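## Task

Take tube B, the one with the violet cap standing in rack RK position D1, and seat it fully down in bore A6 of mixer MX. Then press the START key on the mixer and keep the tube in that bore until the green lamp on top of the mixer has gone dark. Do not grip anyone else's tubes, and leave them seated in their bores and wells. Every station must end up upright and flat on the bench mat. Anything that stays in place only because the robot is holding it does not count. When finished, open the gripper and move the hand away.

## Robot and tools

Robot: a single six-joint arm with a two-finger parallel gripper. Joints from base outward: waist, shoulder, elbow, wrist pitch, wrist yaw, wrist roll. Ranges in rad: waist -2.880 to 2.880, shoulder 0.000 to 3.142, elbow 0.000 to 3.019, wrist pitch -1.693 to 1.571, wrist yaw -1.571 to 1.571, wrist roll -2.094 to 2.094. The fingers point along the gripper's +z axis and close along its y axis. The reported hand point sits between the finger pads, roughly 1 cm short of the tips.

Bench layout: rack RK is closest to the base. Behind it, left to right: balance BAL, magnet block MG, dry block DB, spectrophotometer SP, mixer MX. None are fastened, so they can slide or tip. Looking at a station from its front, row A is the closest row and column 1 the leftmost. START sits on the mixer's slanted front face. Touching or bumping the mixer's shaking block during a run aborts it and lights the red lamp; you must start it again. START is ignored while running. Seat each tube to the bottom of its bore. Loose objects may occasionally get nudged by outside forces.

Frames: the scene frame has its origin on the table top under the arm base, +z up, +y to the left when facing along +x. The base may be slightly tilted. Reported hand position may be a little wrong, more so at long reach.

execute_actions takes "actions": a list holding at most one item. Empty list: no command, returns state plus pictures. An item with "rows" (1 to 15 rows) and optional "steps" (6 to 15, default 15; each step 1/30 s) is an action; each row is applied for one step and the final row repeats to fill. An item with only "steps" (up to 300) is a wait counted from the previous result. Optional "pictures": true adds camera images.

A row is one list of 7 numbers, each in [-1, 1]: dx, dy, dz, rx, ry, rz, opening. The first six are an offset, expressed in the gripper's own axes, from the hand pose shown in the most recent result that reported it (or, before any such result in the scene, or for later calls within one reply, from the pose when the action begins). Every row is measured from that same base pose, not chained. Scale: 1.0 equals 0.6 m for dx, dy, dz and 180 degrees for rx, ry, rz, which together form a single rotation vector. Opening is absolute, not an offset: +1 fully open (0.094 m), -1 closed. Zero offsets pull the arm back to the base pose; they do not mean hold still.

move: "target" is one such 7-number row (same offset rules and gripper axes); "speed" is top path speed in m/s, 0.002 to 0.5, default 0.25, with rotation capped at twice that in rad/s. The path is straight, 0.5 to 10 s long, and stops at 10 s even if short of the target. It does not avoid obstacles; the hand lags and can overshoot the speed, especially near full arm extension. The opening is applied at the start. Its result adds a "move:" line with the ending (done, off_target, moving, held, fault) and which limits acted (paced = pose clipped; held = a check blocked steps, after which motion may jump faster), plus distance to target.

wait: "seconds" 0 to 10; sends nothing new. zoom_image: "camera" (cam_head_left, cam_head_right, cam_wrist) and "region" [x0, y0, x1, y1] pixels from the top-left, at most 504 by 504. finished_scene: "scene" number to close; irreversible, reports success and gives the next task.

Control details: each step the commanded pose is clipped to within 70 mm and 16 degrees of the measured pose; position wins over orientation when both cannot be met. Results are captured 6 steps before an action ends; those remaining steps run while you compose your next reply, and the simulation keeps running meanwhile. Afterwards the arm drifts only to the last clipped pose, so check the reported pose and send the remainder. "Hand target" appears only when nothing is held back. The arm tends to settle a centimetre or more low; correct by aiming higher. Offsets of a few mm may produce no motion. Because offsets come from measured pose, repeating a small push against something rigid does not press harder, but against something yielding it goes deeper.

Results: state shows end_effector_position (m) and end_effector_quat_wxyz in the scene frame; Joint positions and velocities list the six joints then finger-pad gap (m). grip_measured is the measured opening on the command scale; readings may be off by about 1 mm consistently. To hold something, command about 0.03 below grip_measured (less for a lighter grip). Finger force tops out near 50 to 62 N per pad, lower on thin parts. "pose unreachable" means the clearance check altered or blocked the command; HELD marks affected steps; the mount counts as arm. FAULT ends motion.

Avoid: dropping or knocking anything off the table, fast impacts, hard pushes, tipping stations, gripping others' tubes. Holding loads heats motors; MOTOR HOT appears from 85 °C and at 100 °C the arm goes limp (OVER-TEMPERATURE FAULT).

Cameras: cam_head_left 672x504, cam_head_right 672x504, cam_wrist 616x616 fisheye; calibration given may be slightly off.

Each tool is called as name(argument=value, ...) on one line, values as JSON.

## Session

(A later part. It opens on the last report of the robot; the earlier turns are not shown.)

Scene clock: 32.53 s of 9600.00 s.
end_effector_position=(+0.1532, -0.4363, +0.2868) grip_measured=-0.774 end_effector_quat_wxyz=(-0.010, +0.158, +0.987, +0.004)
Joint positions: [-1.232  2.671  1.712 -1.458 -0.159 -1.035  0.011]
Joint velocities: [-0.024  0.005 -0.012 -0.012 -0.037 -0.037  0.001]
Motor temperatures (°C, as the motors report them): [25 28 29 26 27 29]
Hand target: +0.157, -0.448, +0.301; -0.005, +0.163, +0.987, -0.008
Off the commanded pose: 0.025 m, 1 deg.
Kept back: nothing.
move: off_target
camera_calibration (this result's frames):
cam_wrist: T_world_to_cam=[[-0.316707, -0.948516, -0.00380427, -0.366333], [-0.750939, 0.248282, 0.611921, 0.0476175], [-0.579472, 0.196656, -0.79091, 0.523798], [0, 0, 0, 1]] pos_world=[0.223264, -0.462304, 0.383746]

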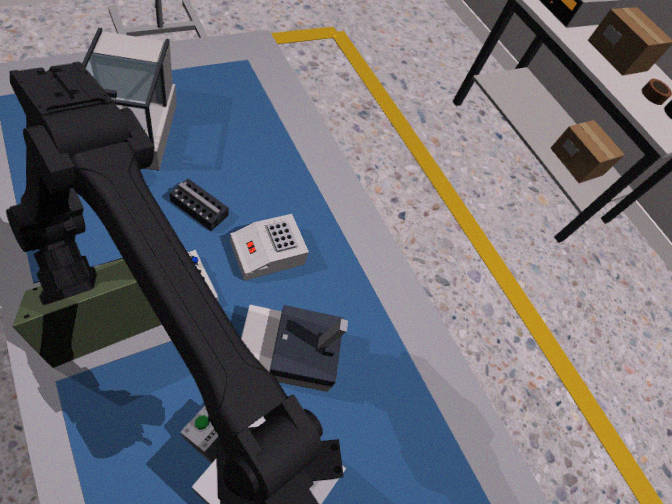

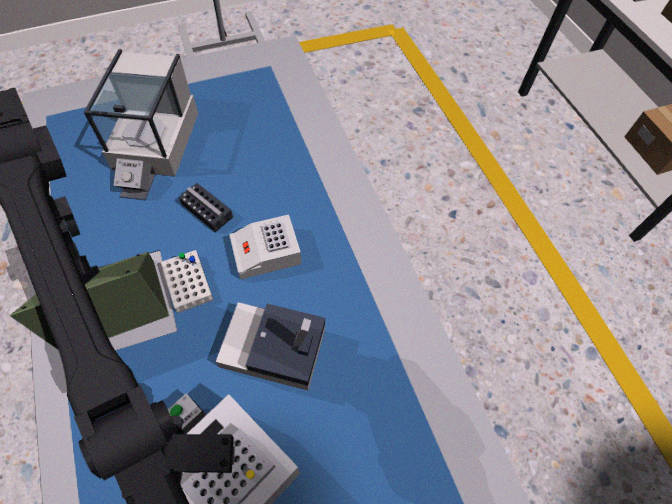

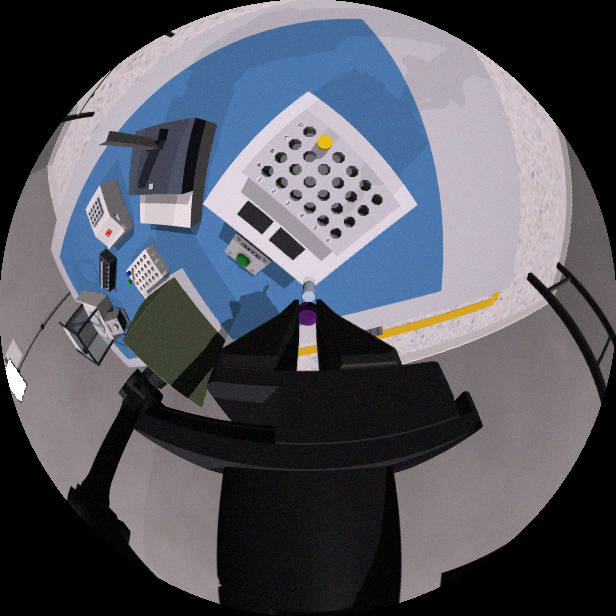

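move(target=[-0.0528, -0.0568, 0.042, 0.0015, -0.0067, 0, -0.79], speed=0.08)

zoom_image(camera="cam_wrist", region=[235, 190, 375, 330])

Scene clock: 34.40 s of 9600.00 s.
end_effector_position=(+0.1614, -0.4588, +0.2477) grip_measured=-0.774 end_effector_quat_wxyz=(-0.009, +0.160, +0.987, +0.026)
Joint positions: [-1.22   2.78   1.77  -1.448 -0.187 -1.03   0.011]
Joint velocities: [-0.005  0.005 -0.012 -0.002  0.051 -0.095  0.   ]
Motor temperatures (°C, as the motors report them): [25 28 29 26 27 29]
Hand target: +0.172, -0.477, +0.261; +0.000, +0.158, +0.987, -0.000
Off the commanded pose: 0.026 m, 3 deg.
Kept back: nothing.
move: off_target
camera_calibration (this result's frames):
cam_wrist: T_world_to_cam=[[-0.321547, -0.945656, -0.0483888, -0.372135], [-0.755473, 0.225401, 0.615187, 0.0727856], [-0.570848, 0.234368, -0.786895, 0.516931], [0, 0, 0, 1]] pos_world=[0.230418, -0.48947, 0.343986]

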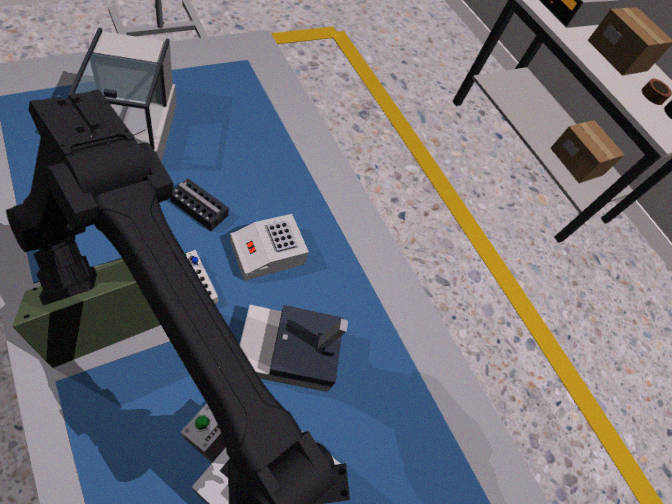

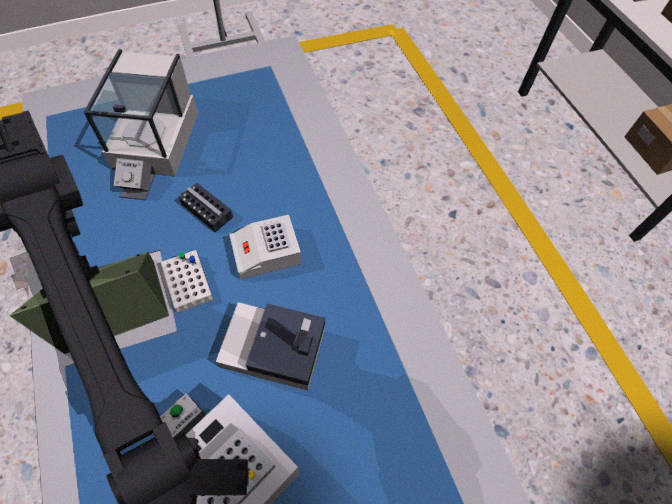

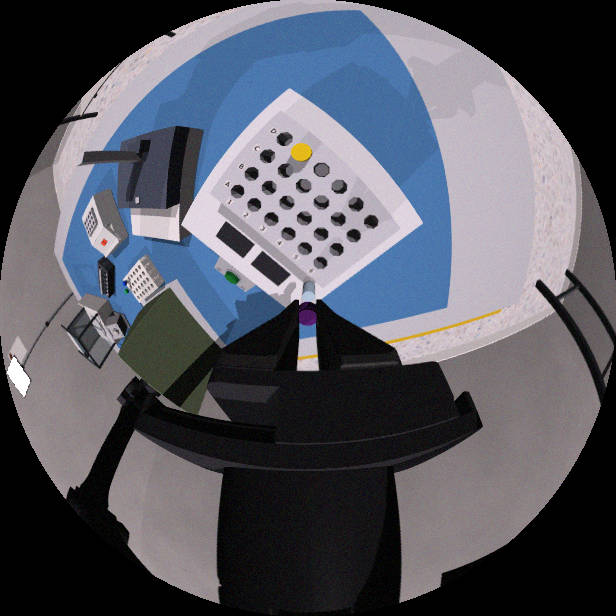

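Region (235, 190, 375, 330) of cam_wrist's 616x616 image, scaled by 3.600, with more detail than that image has.

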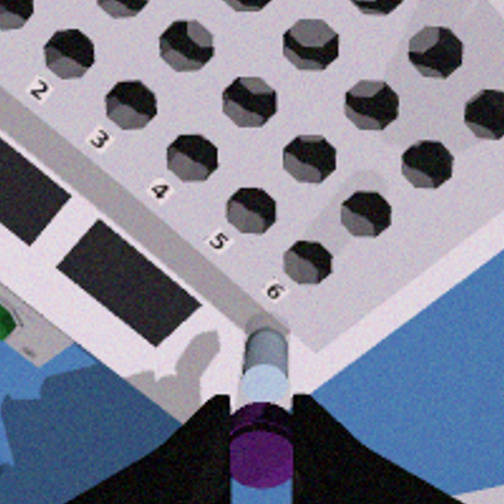

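execute_actions(actions=[{"rows": [[-0.0276,-0.0235,-0.0245,0.017,-0.0091,-0.0013,-0.79],[-0.0294,-0.0248,-0.025,0.0186,-0.01,-0.0013,-0.79],[-0.0311,-0.0262,-0.0255,0.0201,-0.0108,-0.0013,-0.79],[-0.0329,-0.0275,-0.026,0.0217,-0.0116,-0.0013,-0.79],[-0.0347,-0.0289,-0.0265,0.0232,-0.0125,-0.0013,-0.79],[-0.0365,-0.0302,-0.027,0.0248,-0.0133,-0.0013,-0.79],[-0.0383,-0.0316,-0.0275,0.0263,-0.0141,-0.0013,-0.79],[-0.04,-0.0329,-0.028,0.0279,-0.0149,-0.0013,-0.79],[-0.0418,-0.0343,-0.0285,0.0294,-0.0158,-0.0013,-0.79],[-0.0436,-0.0356,-0.0289,0.031,-0.0166,-0.0013,-0.79]], "steps": 12}])

execute_actions(actions=[{"steps": 14}], pictures=true)

zoom_image(camera="cam_wrist", region=[245, 210, 365, 330])

Scene clock: 35.60 s of 9600.00 s.
end_effector_position=(+0.1626, -0.4624, +0.2474) grip_measured=-0.774 end_effector_quat_wxyz=(-0.005, +0.162, +0.987, +0.019)
Joint positions: [-1.219  2.78   1.77  -1.433 -0.189 -1.024  0.011]
Joint velocities: [-0.005 -0.005 -0.002  0.139 -0.007  0.095 -0.   ]
Motor temperatures (°C, as the motors report them): [25 28 29 26 27 29]
Steps of this call (steps 1 to 30: nothing new was sent; steps 31 to 36: the first 6 steps of this action). Readings (end_effector_position):
31: (+0.1615, -0.4588, +0.2477)
32: (+0.1615, -0.4590, +0.2476)
34: (+0.1620, -0.4604, +0.2476)
36: the state above

Scene clock: 36.07 s of 9600.00 s.
end_effector_position=(+0.1677, -0.4688, +0.2464) grip_measured=-0.774 end_effector_quat_wxyz=(-0.002, +0.162, +0.987, +0.005)
Joint positions: [-1.211  2.78   1.77  -1.402 -0.19  -1.012  0.011]
Joint velocities: [ 0.005 -0.005  0.002  0.017 -0.037 -0.081 -0.   ]
Motor temperatures (°C, as the motors report them): [25 28 30 26 27 29]
Hand target: +0.179, -0.487, +0.264; +0.009, +0.158, +0.987, -0.026
Off the commanded pose: 0.028 m, 4 deg.
Kept back: nothing.
Steps of this call (steps 1 to 6: the last 6 steps of your previous action; steps 7 to 14: nothing new was sent). Readings (end_effector_position):
1: (+0.1631, -0.4635, +0.2473)
2: (+0.1637, -0.4646, +0.2472)
4: (+0.1649, -0.4669, +0.2470)
8: (+0.1670, -0.4687, +0.2466)
14: the state above
camera_calibration (this result's frames):
cam_wrist: T_world_to_cam=[[-0.324242, -0.945937, -0.00840996, -0.389119], [-0.758565, 0.254684, 0.599763, 0.0985559], [-0.565196, 0.200848, -0.800133, 0.508471], [0, 0, 0, 1]] pos_world=[0.235978, -0.495307, 0.344462]

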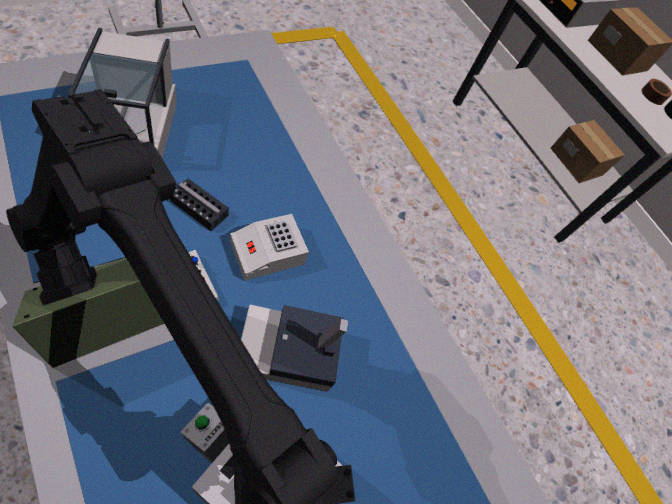

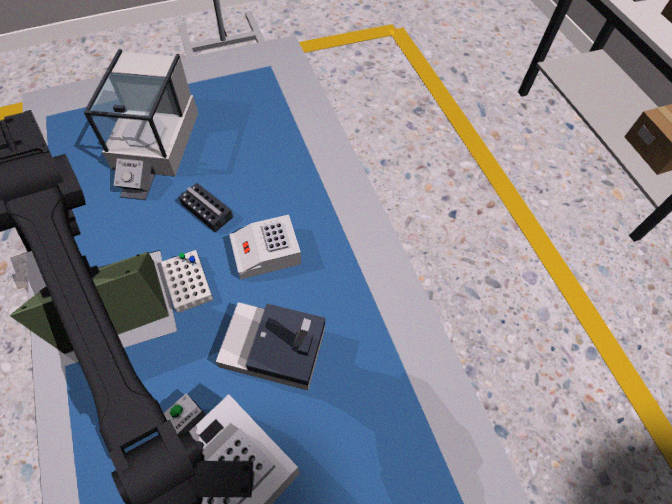

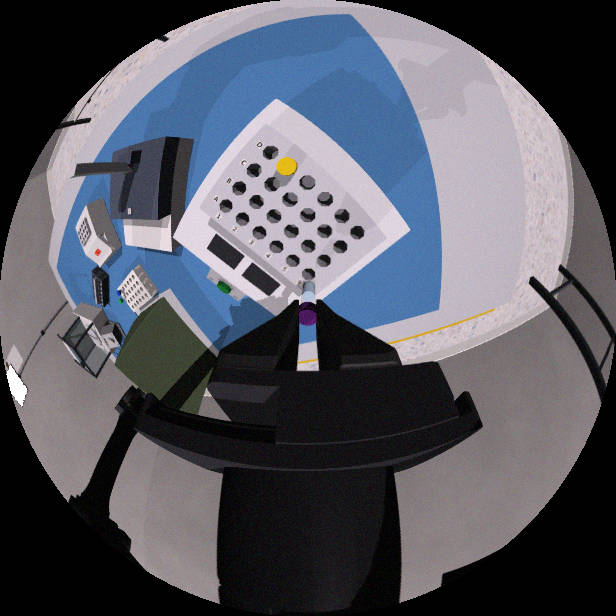

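Region (245, 210, 365, 330) of cam_wrist's 616x616 image, scaled by 4.200, with more detail than that image has.

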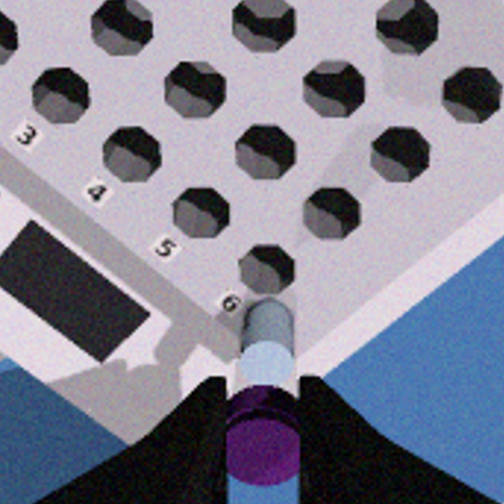

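execute_actions(actions=[{"rows": [[-0.0247,-0.0182,-0.0231,0.0167,-0.0092,-0.002,-0.79],[-0.0221,-0.0142,-0.0165,0.0151,-0.0083,-0.002,-0.79],[-0.0196,-0.0101,-0.0099,0.0135,-0.0075,-0.002,-0.79],[-0.017,-0.0061,-0.0033,0.0119,-0.0066,-0.002,-0.79],[-0.0148,-0.002,0.0033,0.0103,-0.0057,-0.002,-0.79],[-0.0153,-0.002,0.0055,0.0103,-0.0057,-0.002,-0.79],[-0.0158,-0.002,0.0075,0.0103,-0.0057,-0.002,-0.79],[-0.0163,-0.002,0.0095,0.0103,-0.0057,-0.002,-0.79],[-0.0168,-0.002,0.0115,0.0103,-0.0057,-0.002,-0.79],[-0.0173,-0.002,0.0135,0.0103,-0.0057,-0.002,-0.79],[-0.0178,-0.002,0.0155,0.0103,-0.0057,-0.002,-0.79],[-0.0183,-0.002,0.0175,0.0103,-0.0057,-0.002,-0.79],[-0.0185,-0.002,0.019,0.0103,-0.0057,-0.002,-0.79]], "steps": 13}])

execute_actions(actions=[{"steps": 14}], pictures=true)

zoom_image(camera="cam_wrist", region=[255, 230, 355, 330])

Scene clock: 37.60 s of 9600.00 s.
end_effector_position=(+0.1694, -0.4713, +0.2419) grip_measured=-0.774 end_effector_quat_wxyz=(+0.003, +0.161, +0.987, -0.001)
Joint positions: [-1.209  2.78   1.759 -1.375 -0.196 -1.011  0.011]
Joint velocities: [ 0.024 -0.005 -0.144  0.11  -0.095 -0.095  0.002]
Motor temperatures (°C, as the motors report them): [25 28 30 26 27 29]
Steps of this call (steps 1 to 39: nothing new was sent; steps 40 to 46: the first 7 steps of this action). Readings (end_effector_position):
40: (+0.1677, -0.4689, +0.2464)
41: (+0.1679, -0.4695, +0.2464)
43: (+0.1687, -0.4713, +0.2461)
46: the state above

Scene clock: 38.07 s of 9600.00 s.
end_effector_position=(+0.1716, -0.4688, +0.2334) grip_measured=-0.774 end_effector_quat_wxyz=(+0.001, +0.159, +0.987, -0.001)
Joint positions: [-1.2    2.78   1.738 -1.355 -0.198 -1.008  0.011]
Joint velocities: [-0.005  0.005  0.022  0.002  0.007 -0.066 -0.   ]
Motor temperatures (°C, as the motors report them): [25 28 30 26 27 29]
Hand target: +0.178, -0.473, +0.235; +0.004, +0.159, +0.987, -0.012
Off the commanded pose: 0.008 m, 1 deg.
Kept back: nothing.
Steps of this call (steps 1 to 6: the last 6 steps of your previous action; steps 7 to 14: nothing new was sent). Readings (end_effector_position):
1: (+0.1692, -0.4702, +0.2396)
2: (+0.1693, -0.4693, +0.2378)
4: (+0.1699, -0.4679, +0.2350)
8: (+0.1716, -0.4687, +0.2334)
14: the state above
camera_calibration (this result's frames):
cam_wrist: T_world_to_cam=[[-0.319058, -0.947732, 0.0024852, -0.392251], [-0.762002, 0.258089, 0.593922, 0.112907], [-0.56352, 0.187602, -0.804519, 0.494846], [0, 0, 0, 1]] pos_world=[0.23974, -0.493722, 0.332029]

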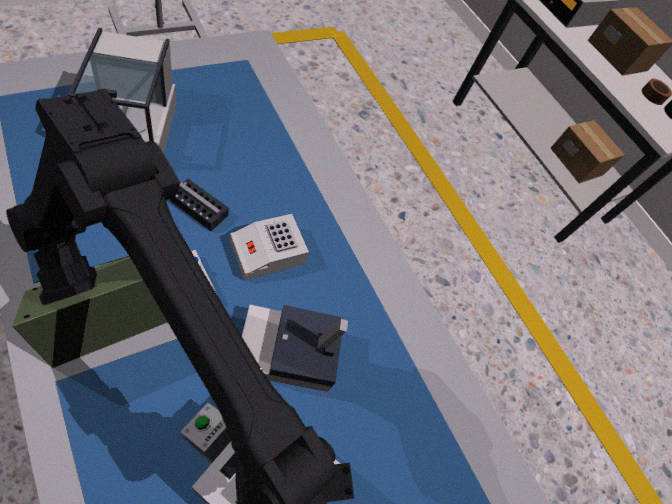

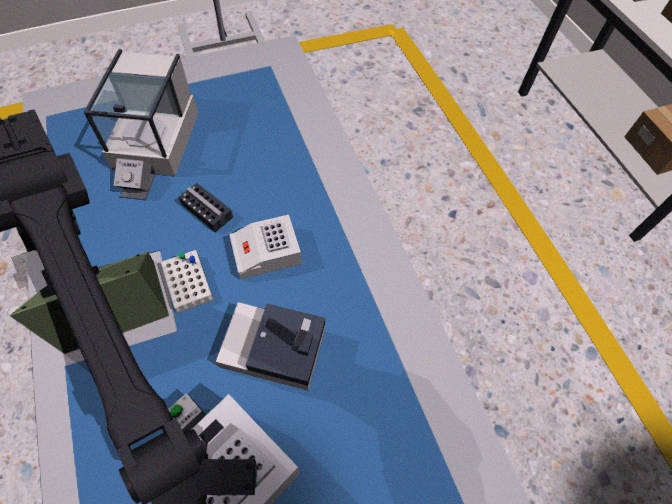

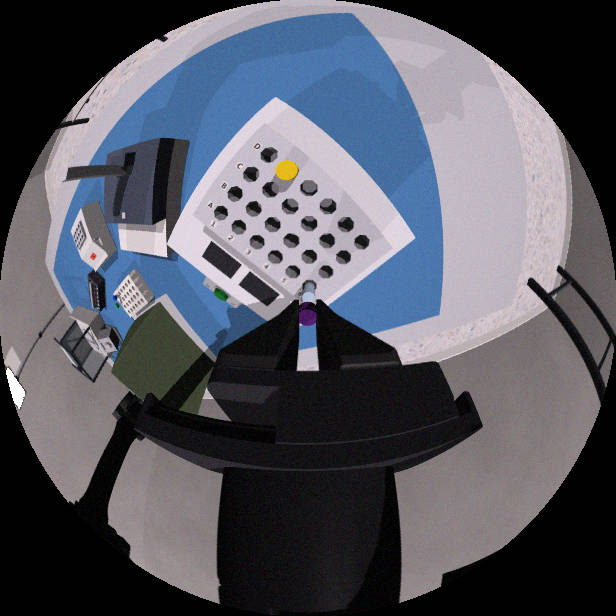

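Region (255, 230, 355, 330) of cam_wrist's 616x616 image, scaled by 5.040, with more detail than that image has.

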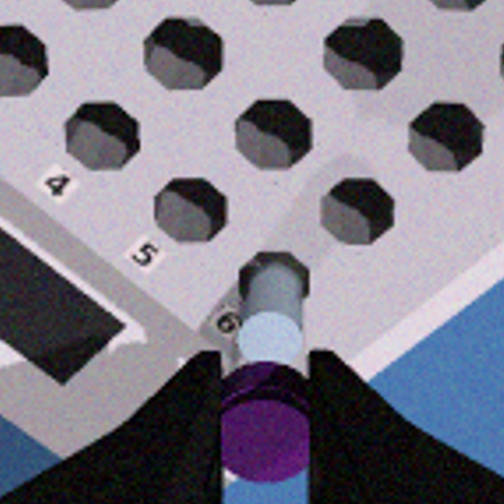

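execute_actions(actions=[{"rows": [[-0.0122,-0.0035,-0.0012,0.0066,-0.003,0,-0.79],[-0.0121,-0.0037,0.0003,0.0066,-0.003,0,-0.79],[-0.012,-0.0039,0.0018,0.0066,-0.003,0,-0.79],[-0.0119,-0.0041,0.0033,0.0066,-0.003,0,-0.79],[-0.0118,-0.0043,0.0048,0.0066,-0.003,0,-0.79],[-0.0117,-0.0045,0.0063,0.0066,-0.003,0,-0.79],[-0.0116,-0.0047,0.0078,0.0066,-0.003,0,-0.79],[-0.0115,-0.0049,0.0093,0.0066,-0.003,0,-0.79],[-0.0114,-0.005,0.0108,0.0066,-0.003,0,-0.79],[-0.0113,-0.005,0.0123,0.0066,-0.003,0,-0.79],[-0.0113,-0.005,0.0138,0.0066,-0.003,0,-0.79],[-0.0113,-0.005,0.015,0.0066,-0.003,0,-0.79]], "steps": 12}])

execute_actions(actions=[{"steps": 14}], pictures=true)

zoom_image(camera="cam_wrist", region=[255, 230, 355, 330])

Scene clock: 38.80 s of 9600.00 s.
end_effector_position=(+0.1713, -0.4688, +0.2318) grip_measured=-0.774 end_effector_quat_wxyz=(+0.001, +0.160, +0.987, -0.002)
Joint positions: [-1.2    2.78   1.734 -1.349 -0.198 -1.006  0.011]
Joint velocities: [-0.005 -0.005 -0.056  0.051  0.022 -0.007 -0.   ]
Motor temperatures (°C, as the motors report them): [25 28 30 26 27 29]
Steps of this call (steps 1 to 16: nothing new was sent; steps 17 to 22: the first 6 steps of this action). Readings (end_effector_position):
17: (+0.1716, -0.4688, +0.2334)
18: (+0.1716, -0.4688, +0.2334)
20: (+0.1715, -0.4688, +0.2329)
22: the state above

Scene clock: 39.27 s of 9600.00 s.
end_effector_position=(+0.1709, -0.4686, +0.2269) grip_measured=-0.774 end_effector_quat_wxyz=(+0.002, +0.160, +0.987, -0.003)
Joint positions: [-1.199  2.78   1.721 -1.333 -0.2   -1.004  0.011]
Joint velocities: [-0.005 -0.005  0.007 -0.007  0.066 -0.081  0.001]
Motor temperatures (°C, as the motors report them): [25 28 30 26 27 29]
Hand target: +0.177, -0.473, +0.224; +0.003, +0.159, +0.987, -0.012
Off the commanded pose: 0.008 m, 1 deg.
Kept back: nothing.
Steps of this call (steps 1 to 6: the last 6 steps of your previous action; steps 7 to 14: nothing new was sent). Readings (end_effector_position):
1: (+0.1711, -0.4687, +0.2311)
2: (+0.1710, -0.4686, +0.2304)
4: (+0.1708, -0.4687, +0.2293)
8: (+0.1707, -0.4686, +0.2273)
14: the state above
camera_calibration (this result's frames):
cam_wrist: T_world_to_cam=[[-0.320375, -0.947272, 0.00596642, -0.392594], [-0.762443, 0.261592, 0.59182, 0.118374], [-0.562175, 0.185055, -0.806048, 0.488075], [0, 0, 0, 1]] pos_world=[0.23886, -0.49318, 0.325698]

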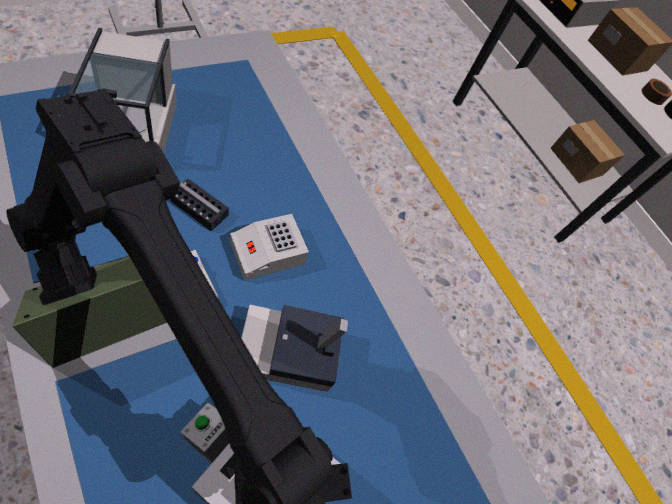

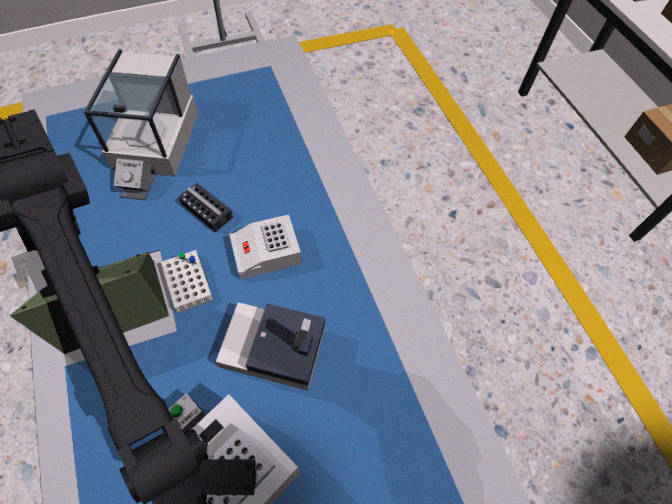

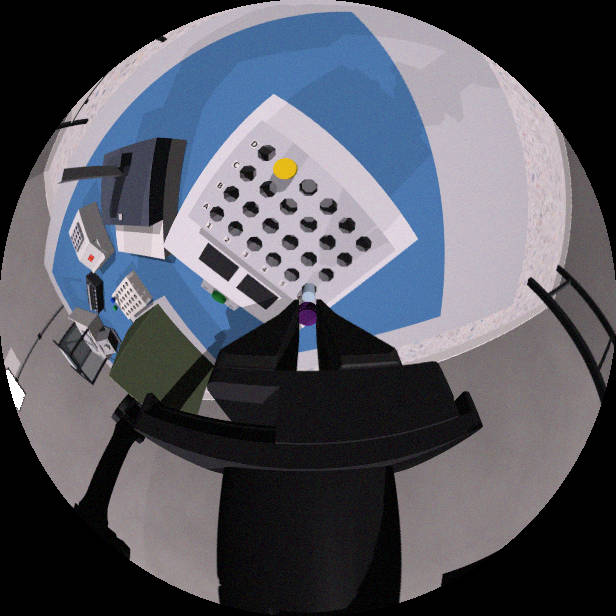

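Region (255, 230, 355, 330) of cam_wrist's 616x616 image, scaled by 5.040, with more detail than that image has.

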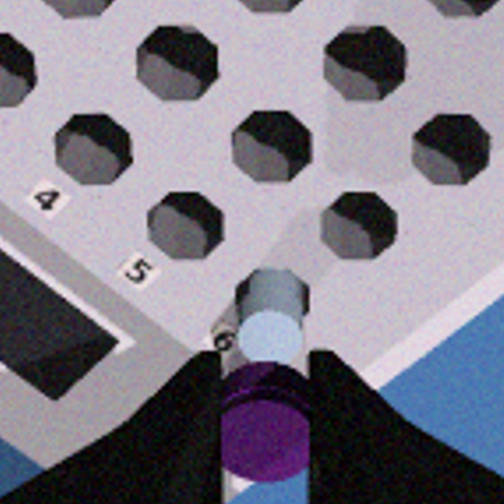

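execute_actions(actions=[{"rows": [[-0.012,-0.004,0.0068,0.0055,-0.002,0,-0.79],[-0.012,-0.004,0.0086,0.0055,-0.002,0,-0.79],[-0.012,-0.004,0.0104,0.0055,-0.002,0,-0.79],[-0.012,-0.004,0.0122,0.0055,-0.002,0,-0.79],[-0.012,-0.004,0.014,0.0055,-0.002,0,-0.79],[-0.012,-0.004,0.0158,0.0055,-0.002,0,-0.79],[-0.012,-0.004,0.0176,0.0055,-0.002,0,-0.79],[-0.012,-0.004,0.0194,0.0055,-0.002,0,-0.79],[-0.012,-0.004,0.0212,0.0055,-0.002,0,-0.79],[-0.012,-0.004,0.023,0.0055,-0.002,0,-0.79],[-0.012,-0.004,0.0248,0.0055,-0.002,0,-0.79],[-0.012,-0.004,0.0266,0.0055,-0.002,0,-0.79],[-0.012,-0.004,0.0284,0.0055,-0.002,0,-0.79],[-0.012,-0.004,0.0302,0.0055,-0.002,0,-0.79],[-0.012,-0.004,0.032,0.0055,-0.002,0,-0.79]], "steps": 15}])

execute_actions(actions=[{"steps": 14}], pictures=true)

zoom_image(camera="cam_wrist", region=[255, 240, 355, 340])

Scene clock: 39.90 s of 9600.00 s.
end_effector_position=(+0.1708, -0.4686, +0.2213) grip_measured=-0.774 end_effector_quat_wxyz=(+0.003, +0.160, +0.987, -0.005)
Joint positions: [-1.197  2.78   1.706 -1.312 -0.201 -1.002  0.011]
Joint velocities: [ 0.005  0.005 -0.081  0.071 -0.007  0.007  0.   ]
Motor temperatures (°C, as the motors report them): [25 28 30 26 27 29]
Steps of this call (steps 1 to 10: nothing new was sent; steps 11 to 19: the first 9 steps of this action). Readings (end_effector_position):
11: (+0.1709, -0.4686, +0.2268)
12: (+0.1709, -0.4687, +0.2264)
14: (+0.1707, -0.4686, +0.2251)
18: (+0.1708, -0.4685, +0.2219)
19: the state above

Scene clock: 40.37 s of 9600.00 s.
end_effector_position=(+0.1708, -0.4686, +0.2158) grip_measured=-0.774 end_effector_quat_wxyz=(+0.003, +0.160, +0.987, -0.008)
Joint positions: [-1.194  2.78   1.692 -1.292 -0.202 -0.999  0.011]
Joint velocities: [-0.015 -0.005  0.007 -0.017 -0.066 -0.081  0.001]
Motor temperatures (°C, as the motors report them): [25 28 30 26 27 29]
Hand target: +0.177, -0.473, +0.208; +0.003, +0.160, +0.987, -0.012
Off the commanded pose: 0.011 m, 0 deg.
Kept back: nothing.
Steps of this call (steps 1 to 6: the last 6 steps of your previous action; steps 7 to 14: nothing new was sent). Readings (end_effector_position):
1: (+0.1709, -0.4686, +0.2206)
2: (+0.1709, -0.4686, +0.2200)
4: (+0.1708, -0.4687, +0.2187)
8: (+0.1707, -0.4686, +0.2164)
14: the state above
camera_calibration (this result's frames):
cam_wrist: T_world_to_cam=[[-0.321062, -0.946939, 0.0149991, -0.394258], [-0.763305, 0.268111, 0.587777, 0.128945], [-0.56061, 0.177264, -0.808884, 0.475703], [0, 0, 0, 1]] pos_world=[0.238527, -0.492235, 0.314912]

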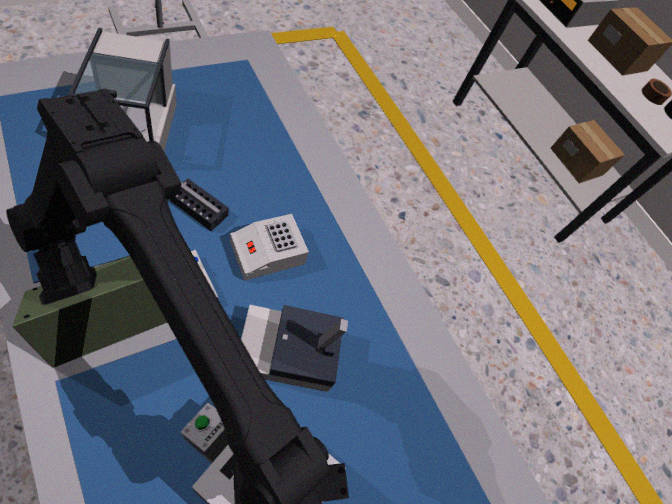

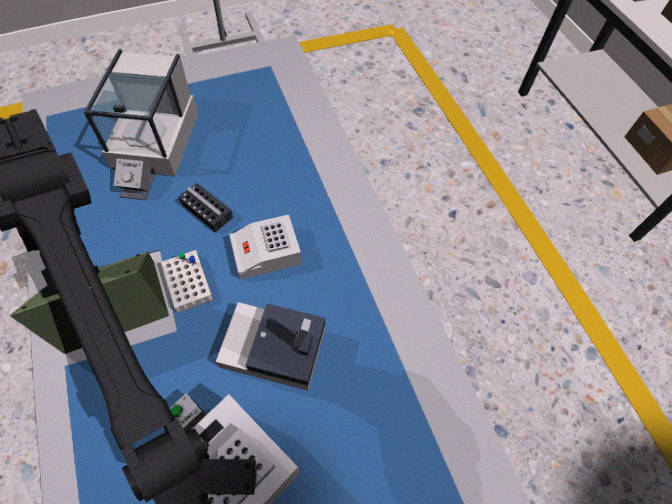

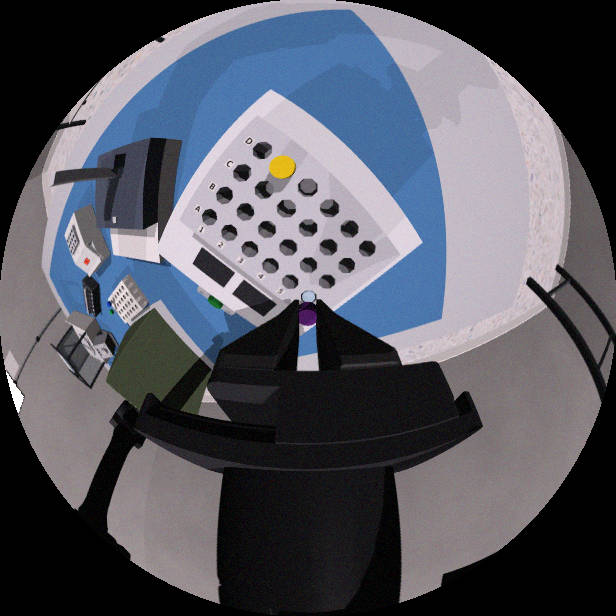

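Region (255, 240, 355, 340) of cam_wrist's 616x616 image, scaled by 5.040, with more detail than that image has.

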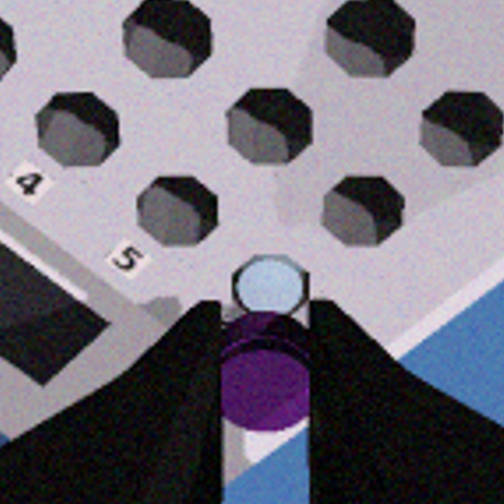

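execute_actions(actions=[{"rows": [[-0.012,-0.0035,0.0145,0.0025,-0.0004,0,-0.79],[-0.012,-0.0035,0.016,0.0025,-0.0004,0,-0.79],[-0.012,-0.0035,0.0175,0.0025,-0.0004,0,-0.79],[-0.012,-0.0035,0.019,0.0025,-0.0004,0,-0.79],[-0.012,-0.0035,0.0205,0.0025,-0.0004,0,-0.79],[-0.012,-0.0035,0.022,0.0025,-0.0004,0,-0.79],[-0.012,-0.0035,0.0235,0.0025,-0.0004,0,-0.79],[-0.012,-0.0035,0.025,0.0025,-0.0004,0,-0.79],[-0.012,-0.0035,0.0265,0.0025,-0.0004,0,-0.79],[-0.012,-0.0035,0.028,0.0025,-0.0004,0,-0.79],[-0.012,-0.0035,0.0295,0.0025,-0.0004,0,-0.79],[-0.012,-0.0035,0.031,0.0025,-0.0004,0,-0.79]], "steps": 12}])

execute_actions(actions=[{"steps": 14}], pictures=true)

zoom_image(camera="cam_wrist", region=[255, 240, 355, 340])

Scene clock: 41.03 s of 9600.00 s.
end_effector_position=(+0.1706, -0.4687, +0.2139) grip_measured=-0.774 end_effector_quat_wxyz=(+0.004, +0.161, +0.987, -0.009)
Joint positions: [-1.194  2.78   1.687 -1.285 -0.202 -0.998  0.011]
Joint velocities: [-0.015 -0.005 -0.042  0.056  0.095  0.022  0.001]
Motor temperatures (°C, as the motors report them): [25 28 30 26 27 29]
Steps of this call (steps 1 to 14: nothing new was sent; steps 15 to 20: the first 6 steps of this action). Readings (end_effector_position):
15: (+0.1708, -0.4686, +0.2158)
16: (+0.1708, -0.4687, +0.2158)
18: (+0.1707, -0.4687, +0.2151)
20: the state above

Scene clock: 41.50 s of 9600.00 s.
end_effector_position=(+0.1705, -0.4690, +0.2062) grip_measured=-0.774 end_effector_quat_wxyz=(+0.003, +0.161, +0.987, -0.009)
Joint positions: [-1.191  2.786  1.676 -1.268 -0.204 -0.995  0.011]
Joint velocities: [-0.015 -0.005 -0.002  0.002 -0.081  0.022 -0.001]
Motor temperatures (°C, as the motors report them): [25 28 30 26 27 29]
Hand target: +0.177, -0.473, +0.198; +0.003, +0.160, +0.987, -0.012
Off the commanded pose: 0.012 m, 0 deg.
Kept back: nothing.
Steps of this call (steps 1 to 6: the last 6 steps of your previous action; steps 7 to 14: nothing new was sent). Readings (end_effector_position):
1: (+0.1707, -0.4687, +0.2133)
2: (+0.1706, -0.4687, +0.2127)
4: (+0.1707, -0.4688, +0.2110)
8: (+0.1705, -0.4688, +0.2078)
14: the state above
camera_calibration (this result's frames):
cam_wrist: T_world_to_cam=[[-0.321929, -0.946617, 0.0166762, -0.394652], [-0.763164, 0.269883, 0.587149, 0.135384], [-0.560306, 0.176293, -0.809307, 0.467422], [0, 0, 0, 1]] pos_world=[0.23817, -0.492525, 0.305379]

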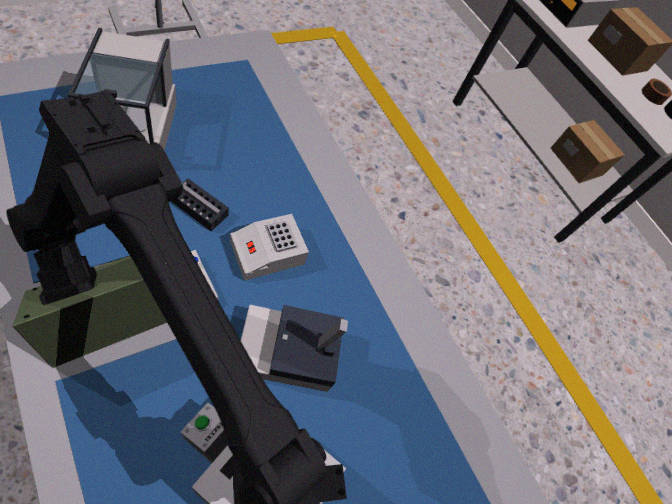

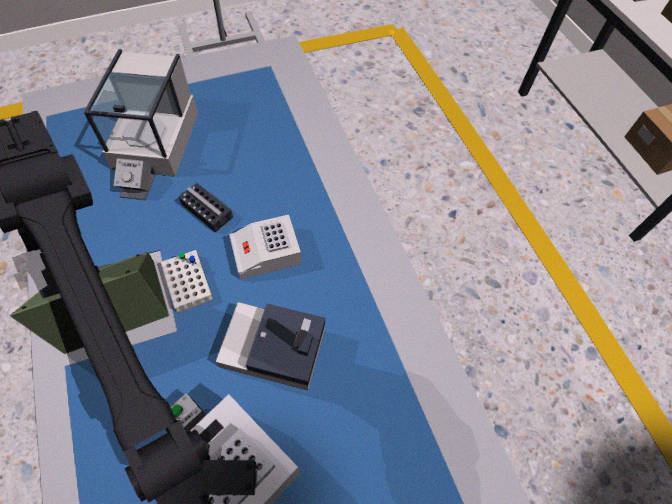

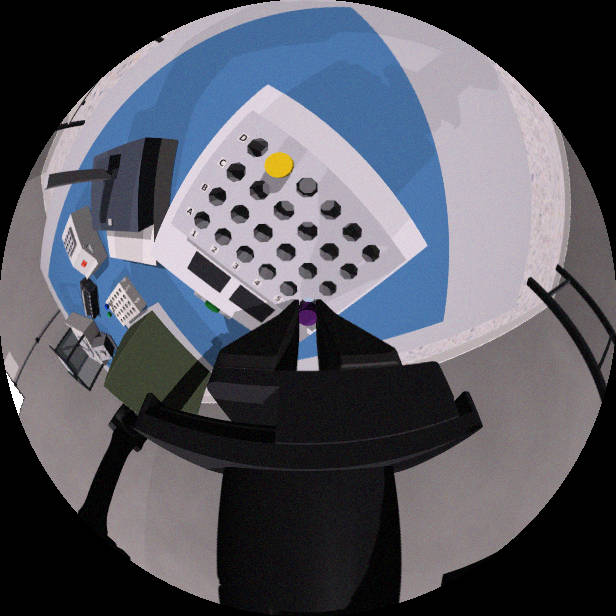

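Region (255, 240, 355, 340) of cam_wrist's 616x616 image, scaled by 5.040, with more detail than that image has.

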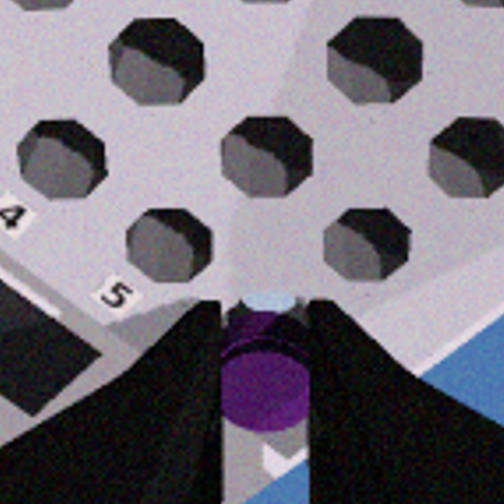

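execute_actions(actions=[{"rows": [[-0.012,-0.003,0.015,0.002,0,0,-0.79],[-0.012,-0.003,0.016,0.002,0,0,-0.79],[-0.012,-0.003,0.017,0.002,0,0,-0.79],[-0.012,-0.003,0.018,0.002,0,0,-0.79],[-0.012,-0.003,0.019,0.002,0,0,-0.79],[-0.012,-0.003,0.02,0.002,0,0,-0.79],[-0.012,-0.003,0.021,0.002,0,0,-0.79],[-0.012,-0.003,0.022,0.002,0,0,-0.79],[-0.012,-0.003,0.023,0.002,0,0,-0.79],[-0.012,-0.003,0.024,0.002,0,0,-0.79],[-0.012,-0.003,0.025,0.002,0,0,-0.79]], "steps": 11}])

execute_actions(actions=[{"steps": 14}], pictures=true)

zoom_image(camera="cam_wrist", region=[255, 240, 355, 340])

Scene clock: 41.93 s of 9600.00 s.
end_effector_position=(+0.1705, -0.4690, +0.2059) grip_measured=-0.774 end_effector_quat_wxyz=(+0.004, +0.161, +0.987, -0.009)
Joint positions: [-1.191  2.786  1.675 -1.267 -0.204 -0.995  0.011]
Joint velocities: [-0.005 -0.005 -0.017  0.017  0.037  0.007 -0.001]
Motor temperatures (°C, as the motors report them): [25 28 30 26 27 29]
Steps of this call (steps 1 to 8: nothing new was sent; steps 9 to 13: the first 5 steps of this action). Readings (end_effector_position):
9: (+0.1705, -0.4690, +0.2062)
10: (+0.1705, -0.4690, +0.2062)
12: (+0.1705, -0.4690, +0.2062)
13: the state above

Scene clock: 42.40 s of 9600.00 s.
end_effector_position=(+0.1706, -0.4691, +0.2042) grip_measured=-0.774 end_effector_quat_wxyz=(+0.004, +0.161, +0.987, -0.010)
Joint positions: [-1.191  2.787  1.672 -1.261 -0.205 -0.993  0.011]
Joint velocities: [-0.005  0.005  0.002 -0.022 -0.022  0.037  0.   ]
Motor temperatures (°C, as the motors report them): [25 28 30 26 27 29]
Hand target: +0.177, -0.473, +0.191; +0.003, +0.160, +0.987, -0.012
Off the commanded pose: 0.015 m, 0 deg.
Kept back: nothing.
Steps of this call (steps 1 to 6: the last 6 steps of your previous action; steps 7 to 14: nothing new was sent). Readings (end_effector_position):
1: (+0.1704, -0.4689, +0.2056)
2: (+0.1706, -0.4690, +0.2053)
4: (+0.1704, -0.4689, +0.2043)
8: (+0.1706, -0.4691, +0.2042)
14: the state above
camera_calibration (this result's frames):
cam_wrist: T_world_to_cam=[[-0.323173, -0.946166, 0.0181196, -0.394539], [-0.763479, 0.271992, 0.585765, 0.137967], [-0.55916, 0.17547, -0.810278, 0.465571], [0, 0, 0, 1]] pos_world=[0.238159, -0.492519, 0.303574]

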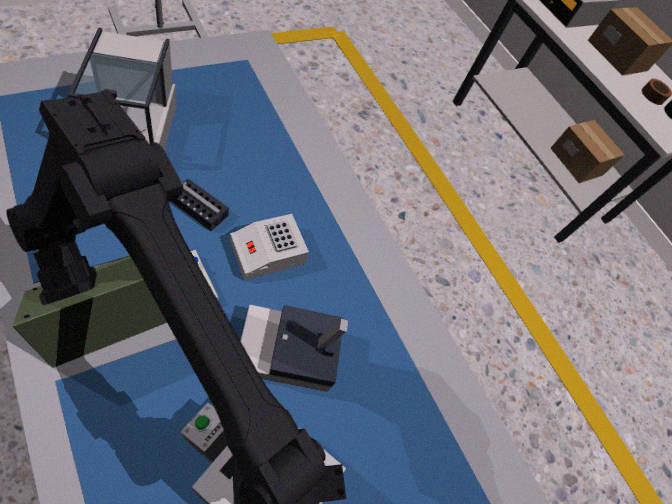

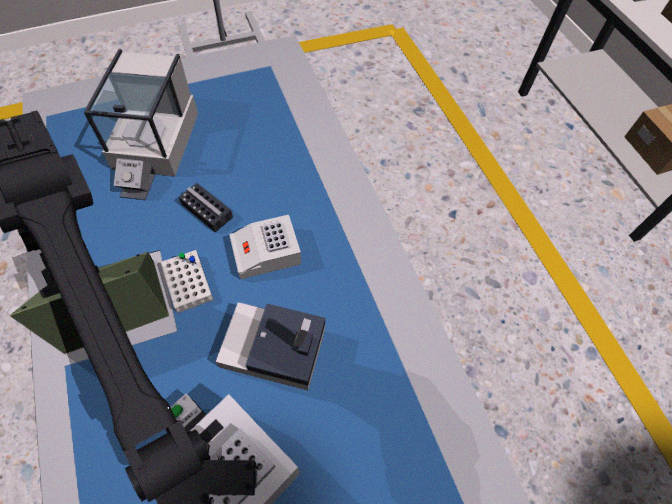

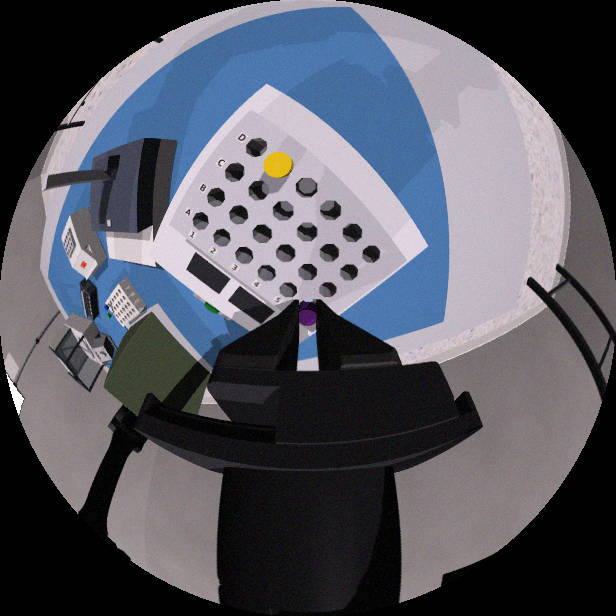

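Region (255, 240, 355, 340) of cam_wrist's 616x616 image, scaled by 5.040, with more detail than that image has.

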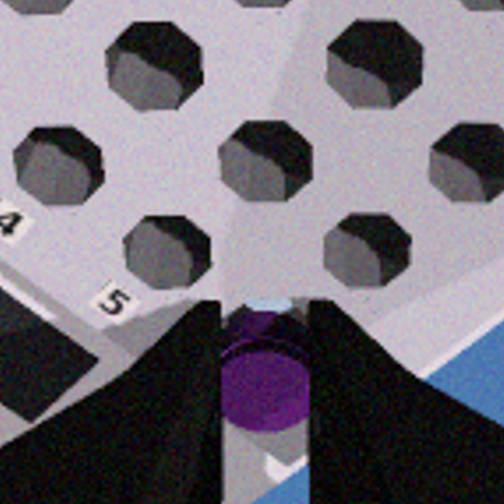

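execute_actions(actions=[{"rows": [[-0.012,-0.003,0.024,0.001,0,0,-0.79],[-0.012,-0.003,0.026,0.001,0,0,-0.79],[-0.012,-0.003,0.028,0.001,0,0,-0.79],[-0.012,-0.003,0.03,0.001,0,0,-0.79],[-0.012,-0.003,0.032,0.001,0,0,-0.79],[-0.012,-0.003,0.034,0.001,0,0,-0.79],[-0.012,-0.003,0.036,0.001,0,0,-0.79],[-0.012,-0.003,0.036,0.001,0,0,-0.79]], "steps": 9}])

execute_actions(actions=[{"steps": 11}])

Scene clock: 42.73 s of 9600.00 s.
end_effector_position=(+0.1706, -0.4690, +0.2037) grip_measured=-0.774 end_effector_quat_wxyz=(+0.005, +0.162, +0.987, -0.010)
Joint positions: [-1.191  2.787  1.67  -1.259 -0.206 -0.992  0.011]
Joint velocities: [-0.005 -0.024 -0.017  0.017 -0.022 -0.007  0.001]
Motor temperatures (°C, as the motors report them): [25 28 30 26 27 29]
Steps of this call (steps 1 to 7: nothing new was sent; steps 8 to 10: the first 3 steps of this action). Readings (end_effector_position):
8: (+0.1707, -0.4691, +0.2042)
9: (+0.1706, -0.4690, +0.2040)
10: the state above

Scene clock: 43.10 s of 9600.00 s.
end_effector_position=(+0.1705, -0.4691, +0.2030) grip_measured=-0.774 end_effector_quat_wxyz=(+0.005, +0.163, +0.987, -0.010)
Joint positions: [-1.191  2.787  1.668 -1.256 -0.206 -0.99   0.011]
Joint velocities: [-0.024 -0.005  0.007  0.012  0.022 -0.037 -0.001]
Motor temperatures (°C, as the motors report them): [25 29 30 26 27 29]
Hand target: +0.176, -0.473, +0.183; +0.004, +0.161, +0.987, -0.011
Off the commanded pose: 0.022 m, 0 deg.
Kept back: nothing.
Steps of this call (steps 1 to 6: the last 6 steps of your previous action; steps 7 to 11: nothing new was sent). Readings (end_effector_position):
1: (+0.1706, -0.4691, +0.2036)
2: (+0.1706, -0.4690, +0.2034)
4: (+0.1706, -0.4691, +0.2032)
8: (+0.1705, -0.4691, +0.2030)
11: the state above

execute_actions(actions=[{"rows": [[-0.01,-0.003,0.028,0.0005,0,0,-0.79],[-0.01,-0.003,0.023,0.0005,0,0,-0.79],[-0.01,-0.003,0.019,0.0005,0,0,-0.79],[-0.01,-0.003,0.019,0.0005,0,0,-0.79],[-0.01,-0.003,0.019,0.0005,0,0,-0.79],[-0.01,-0.003,0.019,0.0005,0,0,-0.5]], "steps": 12}])

execute_actions(actions=[{"steps": 12}], pictures=true)

zoom_image(camera="cam_wrist", region=[255, 250, 355, 350])

Scene clock: 43.53 s of 9600.00 s.
end_effector_position=(+0.1708, -0.4690, +0.2030) grip_measured=-0.631 end_effector_quat_wxyz=(+0.006, +0.163, +0.987, -0.010)
Joint positions: [-1.191  2.787  1.668 -1.256 -0.208 -0.99   0.017]
Joint velocities: [ 0.005 -0.015  0.002  0.027 -0.183 -0.066  0.262]
Motor temperatures (°C, as the motors report them): [25 29 30 26 27 29]
Steps of this call (steps 1 to 7: nothing new was sent; steps 8 to 13: the first 6 steps of this action). Readings (end_effector_position):
8: (+0.1705, -0.4691, +0.2030)
9: (+0.1705, -0.4691, +0.2030)
11: (+0.1705, -0.4691, +0.2030)
13: the state above

Scene clock: 43.93 s of 9600.00 s.
end_effector_position=(+0.1721, -0.4683, +0.1999) grip_measured=-0.502 end_effector_quat_wxyz=(+0.006, +0.162, +0.987, -0.007)
Joint positions: [-1.188  2.791  1.666 -1.254 -0.213 -0.99   0.023]
Joint velocities: [-0.005 -0.024  0.007 -0.012 -0.037 -0.022 -0.001]
Motor temperatures (°C, as the motors report them): [25 29 30 26 27 29]
Hand target: +0.176, -0.473, +0.192; +0.005, +0.163, +0.987, -0.011
Off the commanded pose: 0.010 m, 0 deg.
Kept back: nothing.
Steps of this call (steps 1 to 6: the last 6 steps of your previous action; steps 7 to 12: nothing new was sent). Readings (end_effector_position):
1: (+0.1713, -0.4692, +0.2028)
2: (+0.1715, -0.4688, +0.2014)
4: (+0.1718, -0.4684, +0.1999)
8: (+0.1721, -0.4683, +0.1999)
12: the state above
camera_calibration (this result's frames):
cam_wrist: T_world_to_cam=[[-0.324878, -0.945668, 0.012871, -0.391657], [-0.765706, 0.270993, 0.583316, 0.141841], [-0.555112, 0.179652, -0.812143, 0.464336], [0, 0, 0, 1]] pos_world=[0.239126, -0.492235, 0.29941]

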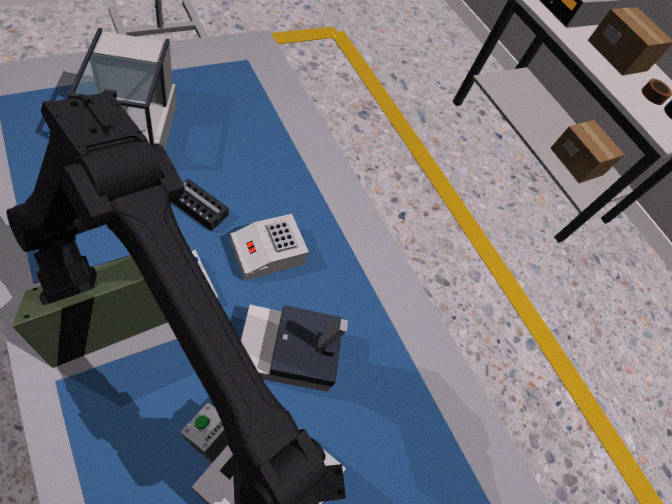

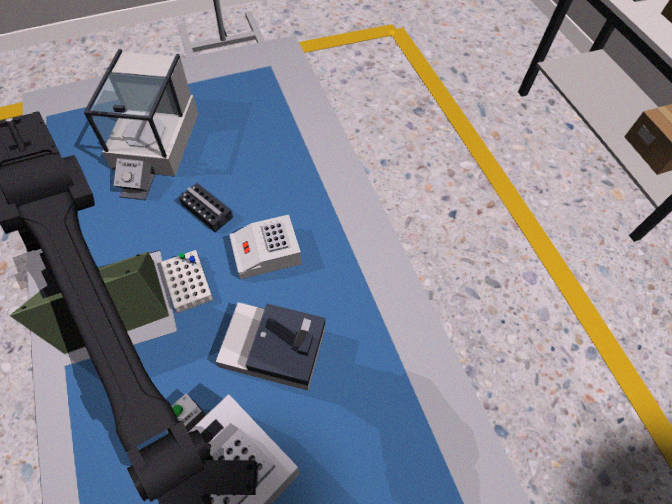

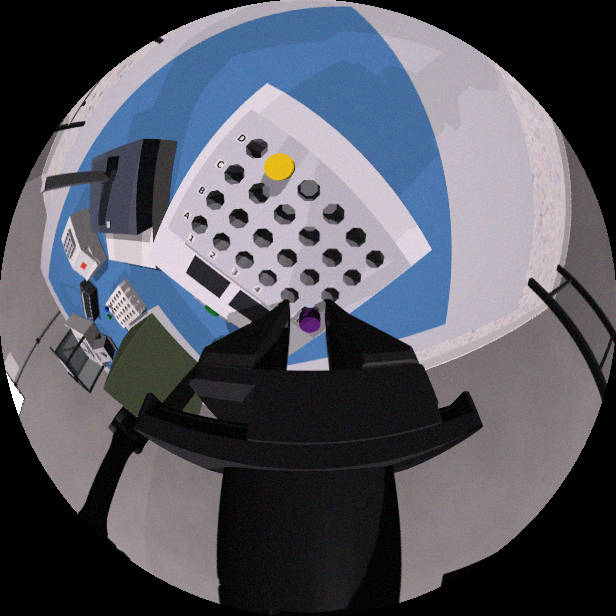

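Region (255, 250, 355, 350) of cam_wrist's 616x616 image, scaled by 5.040, with more detail than that image has.

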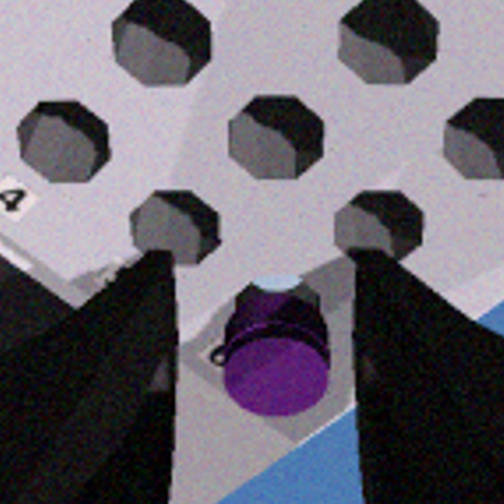

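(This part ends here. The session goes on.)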